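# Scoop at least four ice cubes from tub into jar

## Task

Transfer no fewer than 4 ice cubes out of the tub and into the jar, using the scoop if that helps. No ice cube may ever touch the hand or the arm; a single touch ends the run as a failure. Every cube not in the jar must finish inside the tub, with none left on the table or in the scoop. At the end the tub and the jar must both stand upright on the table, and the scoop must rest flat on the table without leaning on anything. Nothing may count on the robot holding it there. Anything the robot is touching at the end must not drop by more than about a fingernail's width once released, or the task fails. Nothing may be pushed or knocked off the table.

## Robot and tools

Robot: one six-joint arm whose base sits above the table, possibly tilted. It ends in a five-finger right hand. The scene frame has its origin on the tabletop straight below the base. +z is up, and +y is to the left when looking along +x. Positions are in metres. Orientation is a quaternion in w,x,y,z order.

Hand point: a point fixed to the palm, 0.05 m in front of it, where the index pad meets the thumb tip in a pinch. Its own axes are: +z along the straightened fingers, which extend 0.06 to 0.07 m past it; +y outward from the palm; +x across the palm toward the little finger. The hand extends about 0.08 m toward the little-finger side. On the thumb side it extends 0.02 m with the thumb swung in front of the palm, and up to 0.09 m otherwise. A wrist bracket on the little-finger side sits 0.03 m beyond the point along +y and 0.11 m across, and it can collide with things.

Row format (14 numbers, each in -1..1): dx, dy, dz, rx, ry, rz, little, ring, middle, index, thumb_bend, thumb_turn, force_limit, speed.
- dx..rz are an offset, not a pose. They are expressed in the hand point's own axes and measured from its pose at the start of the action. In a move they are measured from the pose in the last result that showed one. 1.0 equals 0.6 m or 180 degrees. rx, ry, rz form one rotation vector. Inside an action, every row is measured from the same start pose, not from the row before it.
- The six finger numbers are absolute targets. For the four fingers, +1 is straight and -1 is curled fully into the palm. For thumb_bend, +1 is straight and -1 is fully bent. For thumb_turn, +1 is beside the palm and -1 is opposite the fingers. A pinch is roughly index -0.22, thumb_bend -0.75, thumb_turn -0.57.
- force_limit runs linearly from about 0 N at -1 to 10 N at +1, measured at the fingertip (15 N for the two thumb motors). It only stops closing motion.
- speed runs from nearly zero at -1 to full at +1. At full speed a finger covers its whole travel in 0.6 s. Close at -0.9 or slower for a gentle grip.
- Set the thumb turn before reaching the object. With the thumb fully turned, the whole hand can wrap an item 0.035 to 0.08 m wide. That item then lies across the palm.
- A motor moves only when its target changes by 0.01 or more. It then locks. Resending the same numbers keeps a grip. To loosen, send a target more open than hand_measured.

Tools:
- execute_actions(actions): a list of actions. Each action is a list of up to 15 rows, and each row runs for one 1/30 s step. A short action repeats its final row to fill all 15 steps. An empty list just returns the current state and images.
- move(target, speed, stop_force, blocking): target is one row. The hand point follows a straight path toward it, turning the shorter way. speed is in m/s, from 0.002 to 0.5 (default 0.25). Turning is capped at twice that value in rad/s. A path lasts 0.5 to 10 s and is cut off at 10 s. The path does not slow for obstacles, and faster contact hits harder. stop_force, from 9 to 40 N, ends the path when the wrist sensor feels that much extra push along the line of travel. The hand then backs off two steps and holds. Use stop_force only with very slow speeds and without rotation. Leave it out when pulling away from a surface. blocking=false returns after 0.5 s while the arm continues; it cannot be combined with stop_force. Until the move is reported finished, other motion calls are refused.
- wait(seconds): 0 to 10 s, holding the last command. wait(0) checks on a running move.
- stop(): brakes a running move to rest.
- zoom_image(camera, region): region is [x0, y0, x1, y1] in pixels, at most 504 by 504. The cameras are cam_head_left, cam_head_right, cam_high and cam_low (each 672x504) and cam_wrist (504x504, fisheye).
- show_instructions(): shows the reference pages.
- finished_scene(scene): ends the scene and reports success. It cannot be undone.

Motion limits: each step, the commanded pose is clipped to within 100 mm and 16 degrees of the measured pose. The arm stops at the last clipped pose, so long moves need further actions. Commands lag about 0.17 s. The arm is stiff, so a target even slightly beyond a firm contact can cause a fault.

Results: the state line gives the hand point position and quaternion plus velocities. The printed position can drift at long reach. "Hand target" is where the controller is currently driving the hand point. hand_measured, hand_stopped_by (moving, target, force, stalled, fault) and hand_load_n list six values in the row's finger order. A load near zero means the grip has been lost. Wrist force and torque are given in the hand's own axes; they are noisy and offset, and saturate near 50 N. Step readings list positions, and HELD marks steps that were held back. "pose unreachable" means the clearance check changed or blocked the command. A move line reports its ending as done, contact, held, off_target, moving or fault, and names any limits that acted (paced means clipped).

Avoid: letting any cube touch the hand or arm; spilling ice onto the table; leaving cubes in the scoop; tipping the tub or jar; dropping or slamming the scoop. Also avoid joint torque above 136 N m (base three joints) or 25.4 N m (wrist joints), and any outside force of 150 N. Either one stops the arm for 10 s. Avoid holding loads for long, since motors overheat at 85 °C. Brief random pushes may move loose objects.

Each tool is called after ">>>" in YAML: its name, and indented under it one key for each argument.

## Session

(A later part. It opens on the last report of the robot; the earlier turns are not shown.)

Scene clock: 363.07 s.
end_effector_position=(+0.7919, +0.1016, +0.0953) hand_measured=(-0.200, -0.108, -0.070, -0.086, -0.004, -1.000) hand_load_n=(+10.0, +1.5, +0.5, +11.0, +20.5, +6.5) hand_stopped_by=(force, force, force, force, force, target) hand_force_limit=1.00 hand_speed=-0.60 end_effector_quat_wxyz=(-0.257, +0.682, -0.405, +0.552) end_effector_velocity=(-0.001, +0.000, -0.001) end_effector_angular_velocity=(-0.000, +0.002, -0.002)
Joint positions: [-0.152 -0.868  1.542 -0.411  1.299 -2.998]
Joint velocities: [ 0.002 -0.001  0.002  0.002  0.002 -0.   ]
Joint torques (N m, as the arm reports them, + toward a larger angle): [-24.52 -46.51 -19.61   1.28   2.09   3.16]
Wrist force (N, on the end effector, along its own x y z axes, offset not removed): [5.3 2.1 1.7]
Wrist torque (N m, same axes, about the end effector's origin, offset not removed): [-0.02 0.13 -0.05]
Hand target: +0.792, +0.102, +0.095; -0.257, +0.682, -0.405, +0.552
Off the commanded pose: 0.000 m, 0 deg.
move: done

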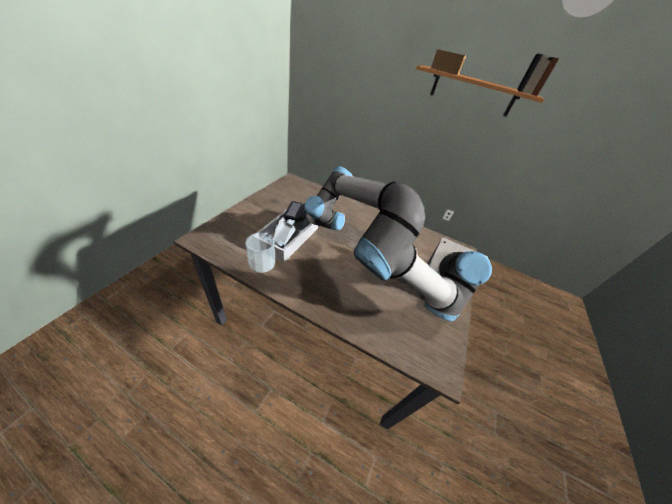

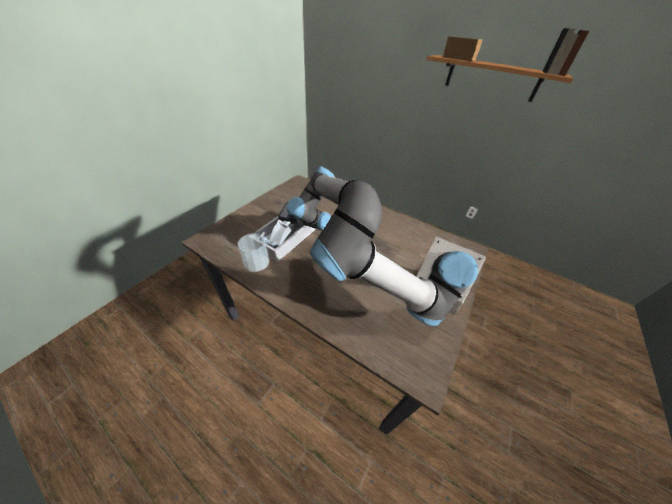

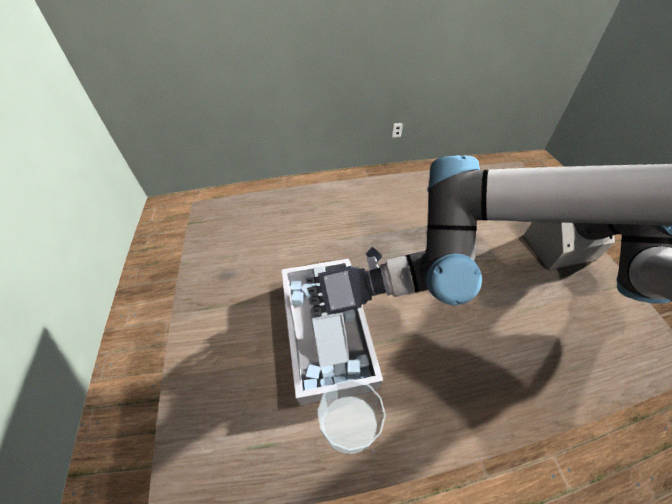

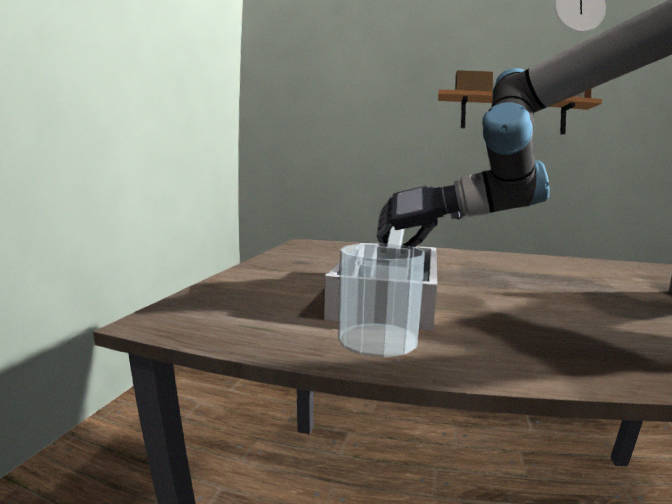

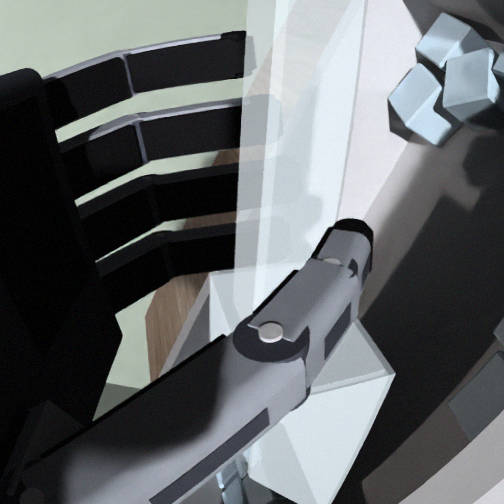

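>>> move:
  target: [0.0252,-0.0373,-0.012,-0.005,0.022,-0.08,-1,-1,-1,-1,-1,-1,1,-0.6]
  speed: 0.04

>>> move:
  target: [-0.0037,0.0032,0.0011,0,0,0,-1,-1,-1,-1,-1,-1,1,-0.6]
  speed: 0.01

Scene clock: 376.80 s.
end_effector_position=(+0.7919, +0.1017, +0.1232) hand_measured=(-0.200, -0.108, -0.070, -0.086, -0.004, -1.000) hand_load_n=(+8.0, +0.5, +0.5, +11.5, +21.0, +7.5) hand_stopped_by=(force, force, force, force, force, target) hand_force_limit=1.00 hand_speed=-0.60 end_effector_quat_wxyz=(-0.167, +0.710, -0.329, +0.600) end_effector_velocity=(-0.000, -0.000, +0.001) end_effector_angular_velocity=(-0.008, +0.000, -0.001)
Joint positions: [-0.131 -0.91   1.514 -0.325  1.387 -3.247]
Joint velocities: [ 0.001 -0.001  0.     0.003  0.004 -0.008]
Joint torques (N m, as the arm reports them, + toward a larger angle): [-29.41 -45.3  -18.78   1.69   3.59  -2.59]
Wrist force (N, on the end effector, along its own x y z axes, offset not removed): [-2.0 1.7 -0.3]
Wrist torque (N m, same axes, about the end effector's origin, offset not removed): [0.07 0.31 -0.07]
Hand target: +0.792, +0.102, +0.123; -0.166, +0.710, -0.329, +0.600
Off the commanded pose: 0.000 m, 0 deg.
move: done

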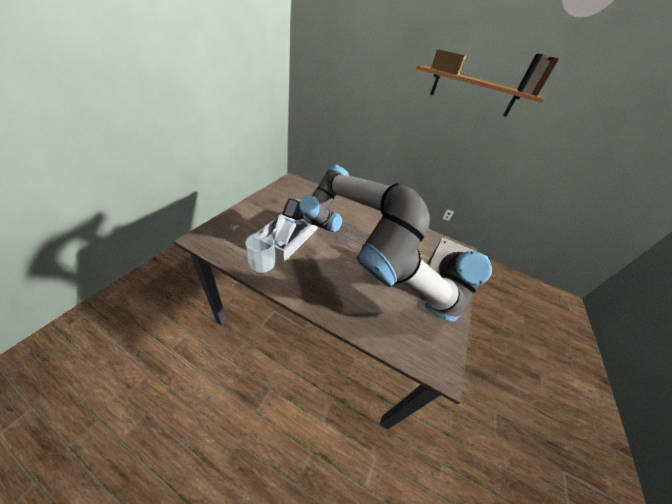

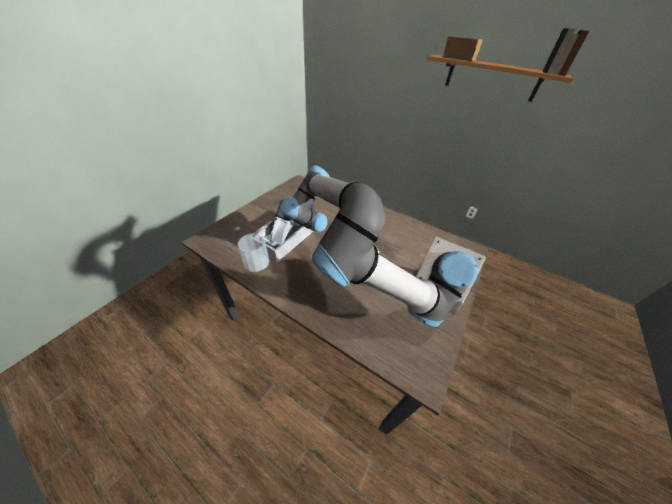

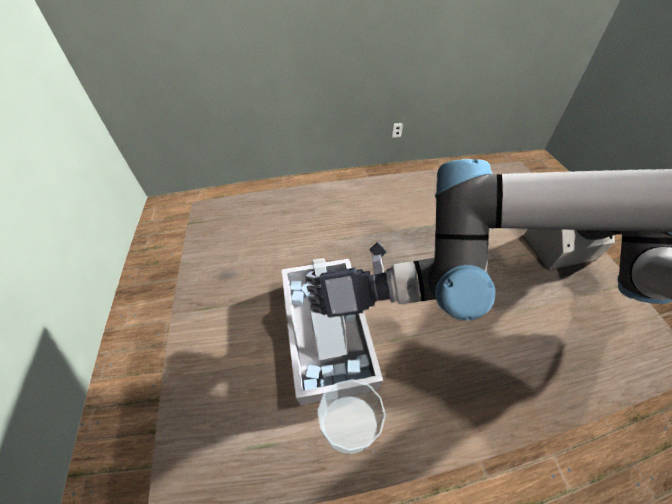

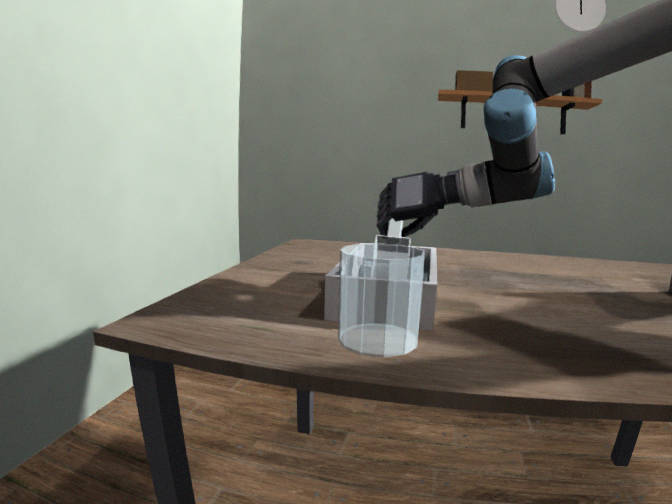

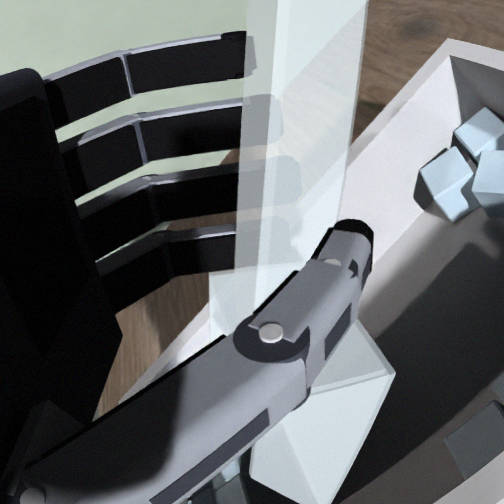

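Scene clock: 377.50 s.
end_effector_position=(+0.7919, +0.1017, +0.1202) hand_measured=(-0.200, -0.108, -0.070, -0.086, -0.004, -1.000) hand_load_n=(+9.0, +1.5, +0.5, +11.5, +20.5, +6.5) hand_stopped_by=(force, force, force, force, force, target) hand_force_limit=1.00 hand_speed=-0.60 end_effector_quat_wxyz=(-0.167, +0.710, -0.329, +0.600) end_effector_velocity=(-0.000, -0.000, -0.001) end_effector_angular_velocity=(-0.000, +0.001, +0.001)
Joint positions: [-0.128 -0.907  1.515 -0.329  1.391 -3.246]
Joint velocities: [ 0.001  0.001 -0.    -0.001 -0.001 -0.001]
Joint torques (N m, as the arm reports them, + toward a larger angle): [-26.62 -17.32  -3.56  -2.19   2.93   2.65]
Wrist force (N, on the end effector, along its own x y z axes, offset not removed): [2.0 1.7 0.3]
Wrist torque (N m, same axes, about the end effector's origin, offset not removed): [0.35 -0.12 0.24]
Hand target: +0.792, +0.102, +0.120; -0.167, +0.710, -0.329, +0.600
Off the commanded pose: 0.000 m, 0 deg.
move: done

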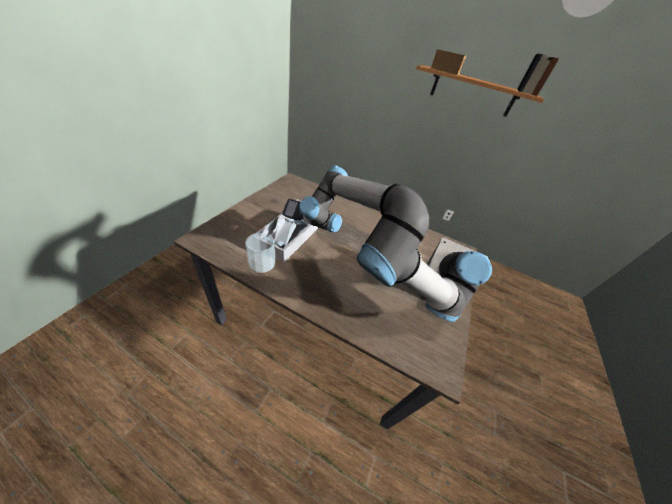

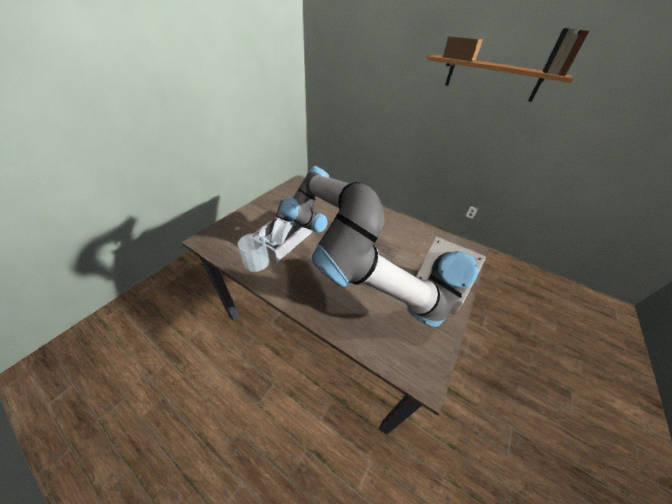

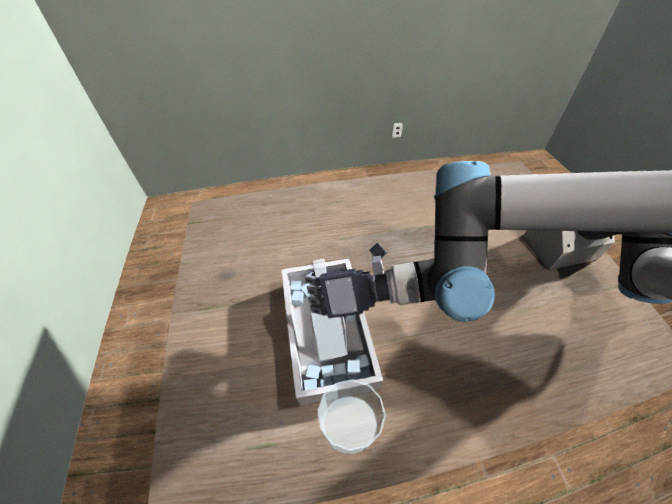

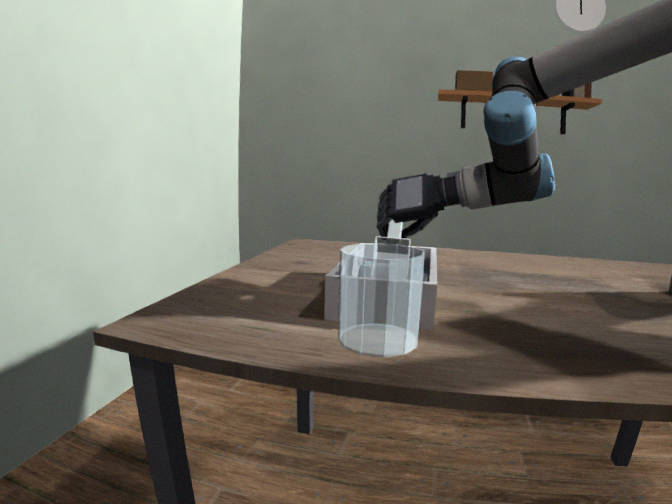

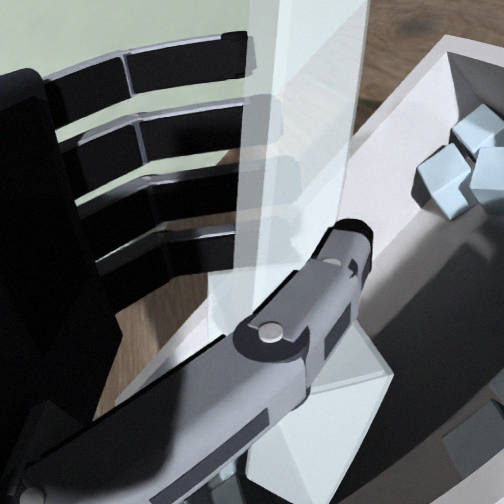

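>>> move:
  target: [-0.0013,-0.0008,0.009,-0.011,-0.012,-0.003,-1,-1,-1,-1,-1,-1,1,-0.6]
  speed: 0.02

>>> move:
  target: [-0.0446,-0.0483,-0.0105,0,0,0,-1,-1,-1,-1,-1,-1,1,-0.6]
  speed: 0.04

>>> zoom_image:
  camera: "cam_high"
  region: [240,260,440,440]

Scene clock: 388.90 s.
end_effector_position=(+0.7971, +0.1017, +0.1187) hand_measured=(-0.200, -0.108, -0.070, -0.086, -0.004, -1.000) hand_load_n=(+7.0, +1.0, +0.5, +11.0, +20.5, +6.5) hand_stopped_by=(force, force, force, force, force, target) hand_force_limit=1.00 hand_speed=-0.60 end_effector_quat_wxyz=(-0.158, +0.725, -0.333, +0.581) end_effector_velocity=(-0.000, -0.001, -0.000) end_effector_angular_velocity=(+0.000, +0.006, -0.001)
Joint positions: [-0.137 -0.885  1.457 -0.254  1.349 -3.266]
Joint velocities: [-0.002  0.001 -0.003  0.007 -0.005 -0.002]
Joint torques (N m, as the arm reports them, + toward a larger angle): [-45.28 -17.8  -19.65   1.98  -1.81  -2.92]
Wrist force (N, on the end effector, along its own x y z axes, offset not removed): [4.2 1.3 0.4]
Wrist torque (N m, same axes, about the end effector's origin, offset not removed): [0.12 -0.37 0.46]
Hand target: +0.797, +0.102, +0.119; -0.158, +0.725, -0.333, +0.581
Off the commanded pose: 0.000 m, 0 deg.
move: done

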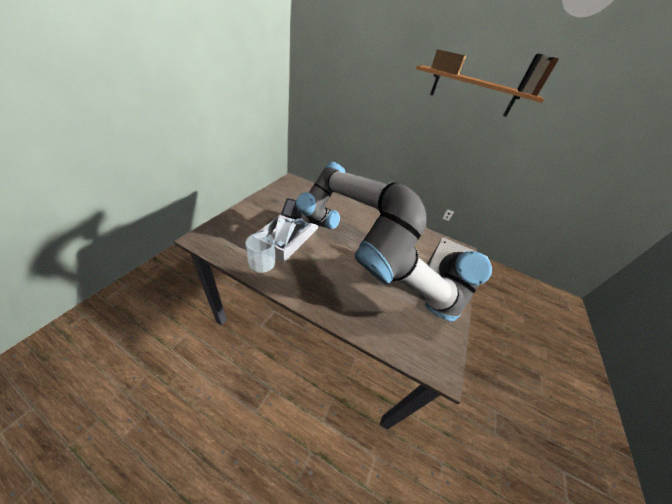

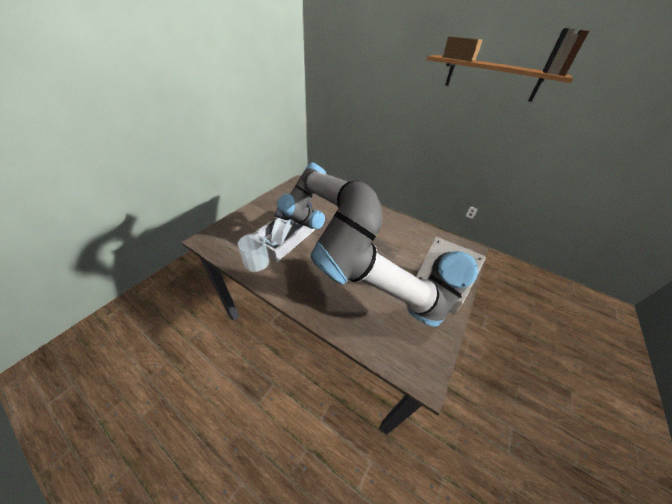

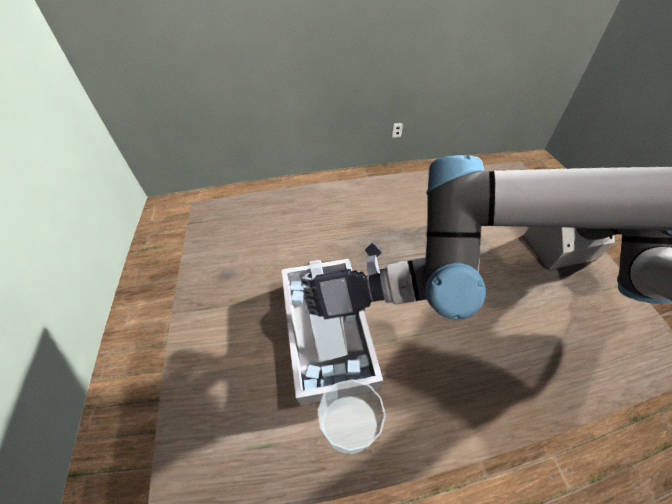

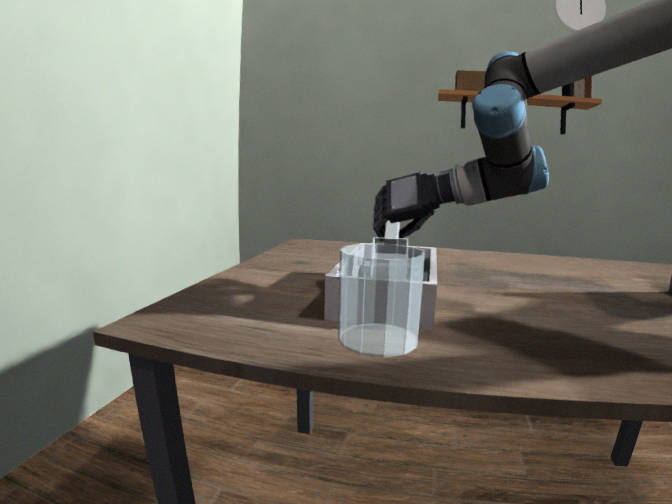

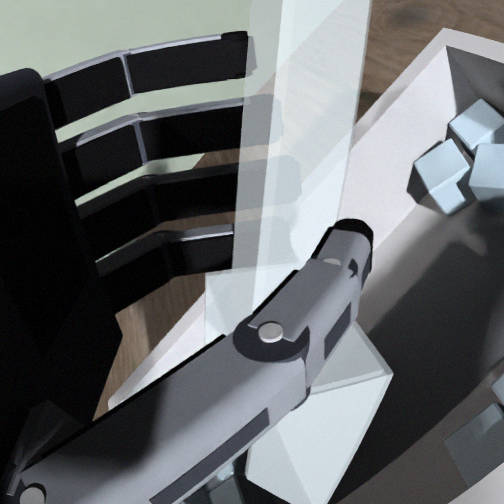

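Scene clock: 390.23 s.
end_effector_position=(+0.7971, +0.1416, +0.1186) hand_measured=(-0.200, -0.108, -0.070, -0.086, -0.004, -1.000) hand_load_n=(+6.5, +0.5, +1.0, +11.5, +20.5, +5.0) hand_stopped_by=(force, force, force, force, force, target) hand_force_limit=1.00 hand_speed=-0.60 end_effector_quat_wxyz=(-0.158, +0.725, -0.333, +0.581) end_effector_velocity=(-0.000, +0.002, -0.001) end_effector_angular_velocity=(+0.000, +0.001, +0.001)
Joint positions: [-0.088 -0.914  1.425 -0.196  1.396 -3.251]
Joint velocities: [ 0.003 -0.001 -0.002  0.002  0.001  0.001]
Joint torques (N m, as the arm reports them, + toward a larger angle): [-28.78 -47.05 -19.05   1.66   3.21   2.72]
Wrist force (N, on the end effector, along its own x y z axes, offset not removed): [4.1 3.0 2.4]
Wrist torque (N m, same axes, about the end effector's origin, offset not removed): [0.20 -0.55 0.39]
Hand target: +0.797, +0.142, +0.119; -0.158, +0.725, -0.333, +0.581
Off the commanded pose: 0.000 m, 0 deg.
move: done

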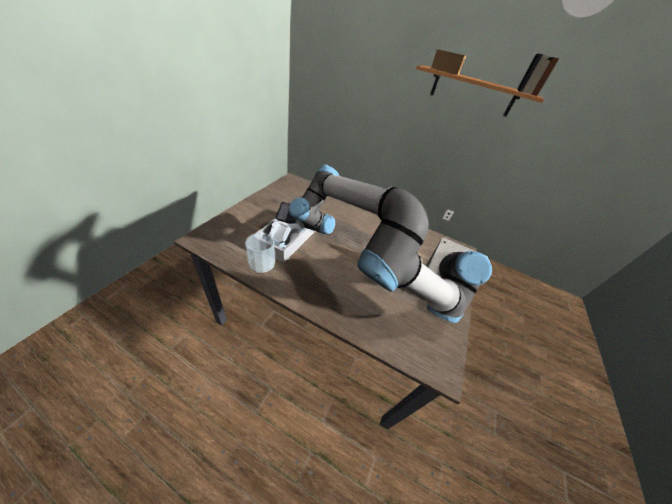

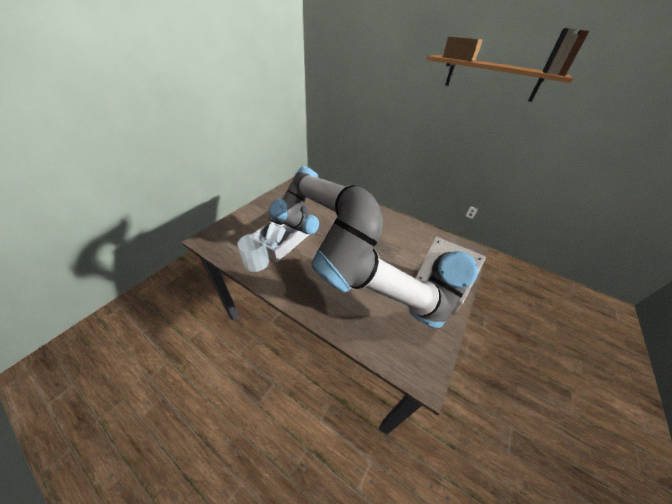

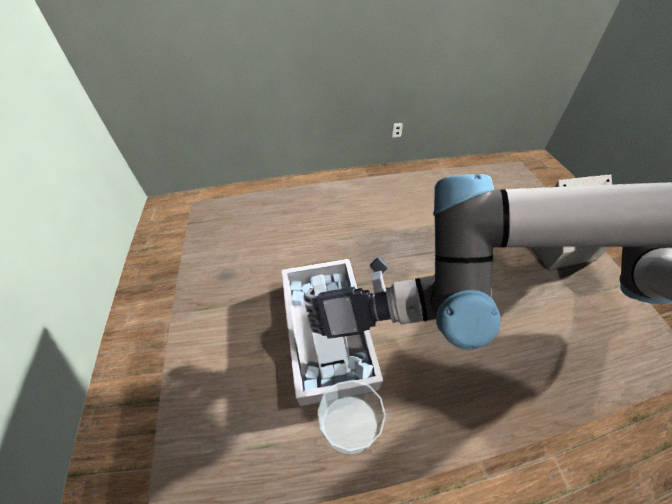

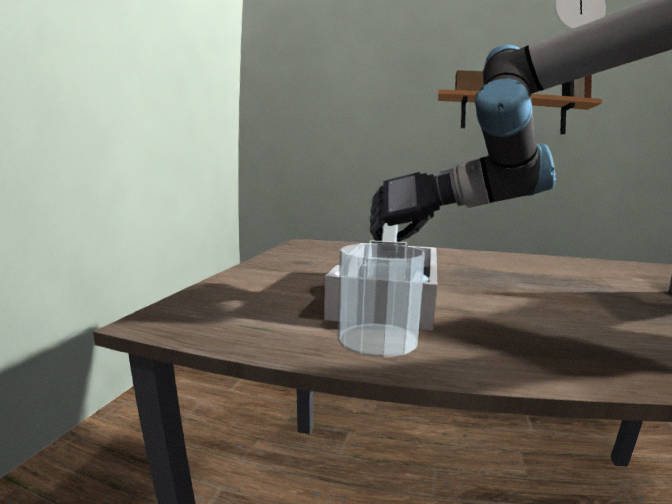

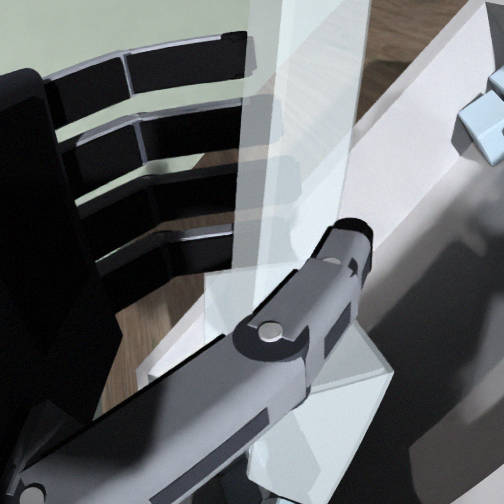

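Region (240, 260, 440, 440) of cam_high's 672x504 image, scaled by 2.520, with more detail than that image has; it fills the top 454 rows of this view, and the rest is white.

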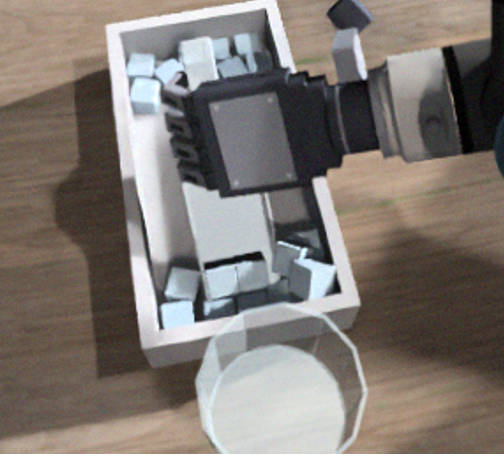

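It's getting under. Continue.

>>> move:
  target: [-0.029,-0.0314,-0.0068,0,0,0,-1,-1,-1,-1,-1,-1,1,-0.6]
  speed: 0.03

>>> zoom_image:
  camera: "cam_high"
  region: [240,260,440,440]

Scene clock: 396.43 s.
end_effector_position=(+0.7971, +0.1675, +0.1185) hand_measured=(-0.200, -0.108, -0.070, -0.086, -0.004, -1.000) hand_load_n=(+6.5, +0.5, +1.0, +11.0, +20.5, +5.0) hand_stopped_by=(force, force, force, force, force, target) hand_force_limit=1.00 hand_speed=-0.60 end_effector_quat_wxyz=(-0.158, +0.725, -0.333, +0.581) end_effector_velocity=(-0.000, -0.000, -0.000) end_effector_angular_velocity=(+0.001, -0.000, -0.003)
Joint positions: [-0.056 -0.929  1.398 -0.155  1.426 -3.241]
Joint velocities: [ 0.001 -0.    -0.001  0.002  0.002  0.001]
Joint torques (N m, as the arm reports them, + toward a larger angle): [-27.01 -46.41 -18.88   1.76   3.13   2.7 ]
Wrist force (N, on the end effector, along its own x y z axes, offset not removed): [2.9 1.2 0.7]
Wrist torque (N m, same axes, about the end effector's origin, offset not removed): [-0.01 -0.16 0.02]
Hand target: +0.797, +0.168, +0.118; -0.158, +0.725, -0.333, +0.581
Off the commanded pose: 0.000 m, 0 deg.
move: done

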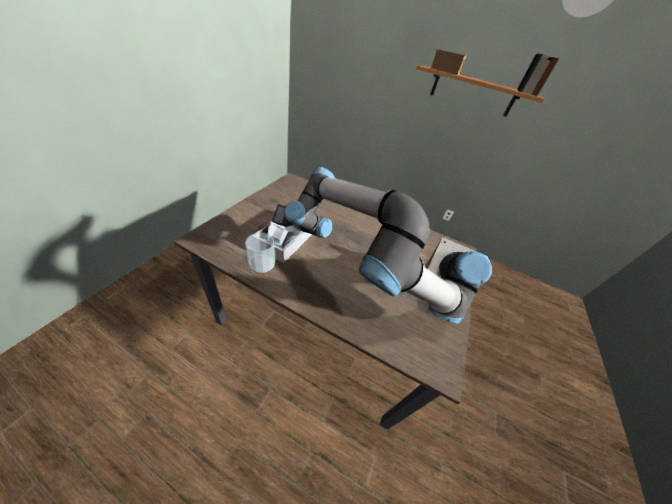

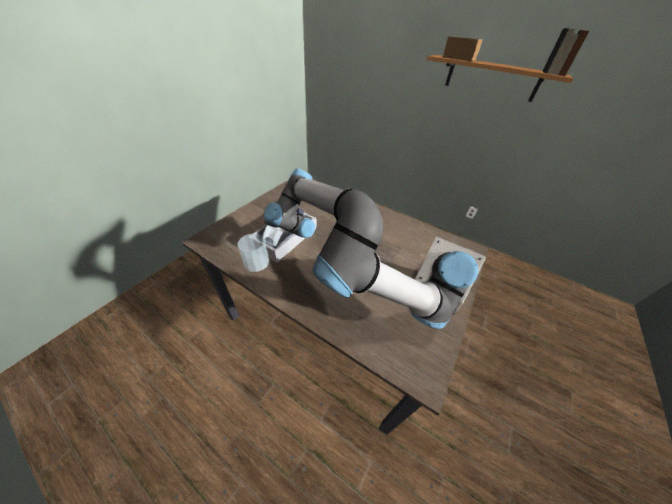

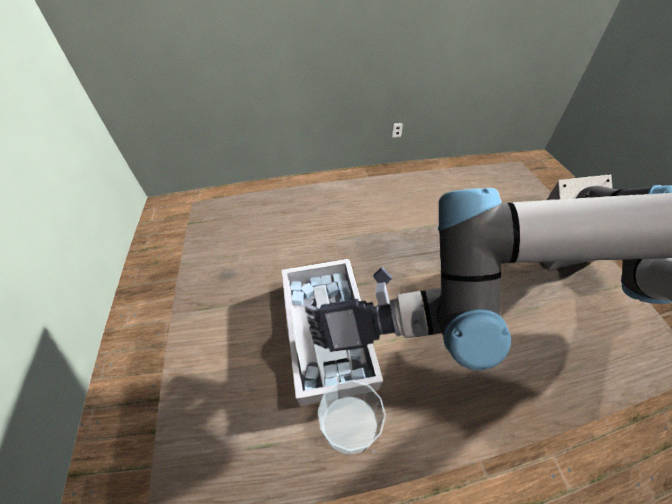

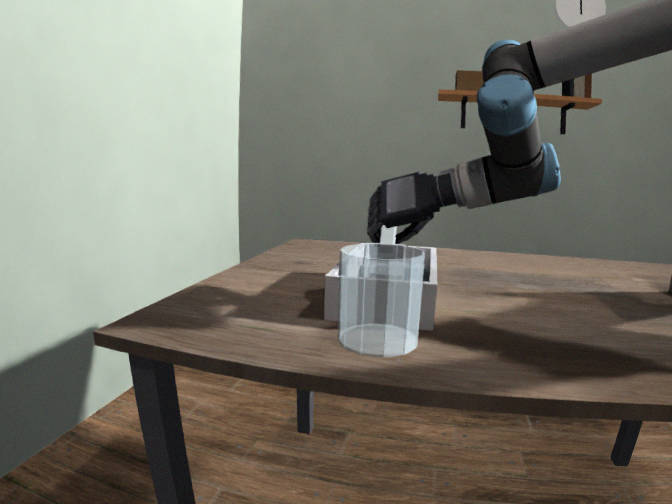

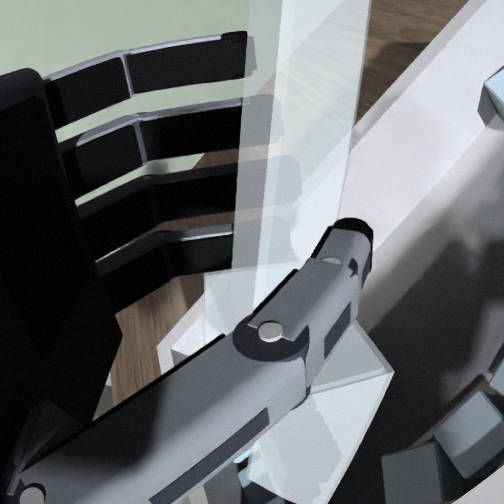

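Region (240, 260, 440, 440) of cam_high's 672x504 image, scaled by 2.520, with more detail than that image has; it fills the top 454 rows of this view, and the rest is white.

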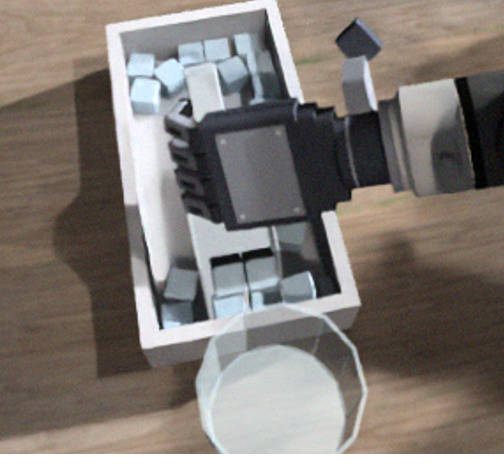

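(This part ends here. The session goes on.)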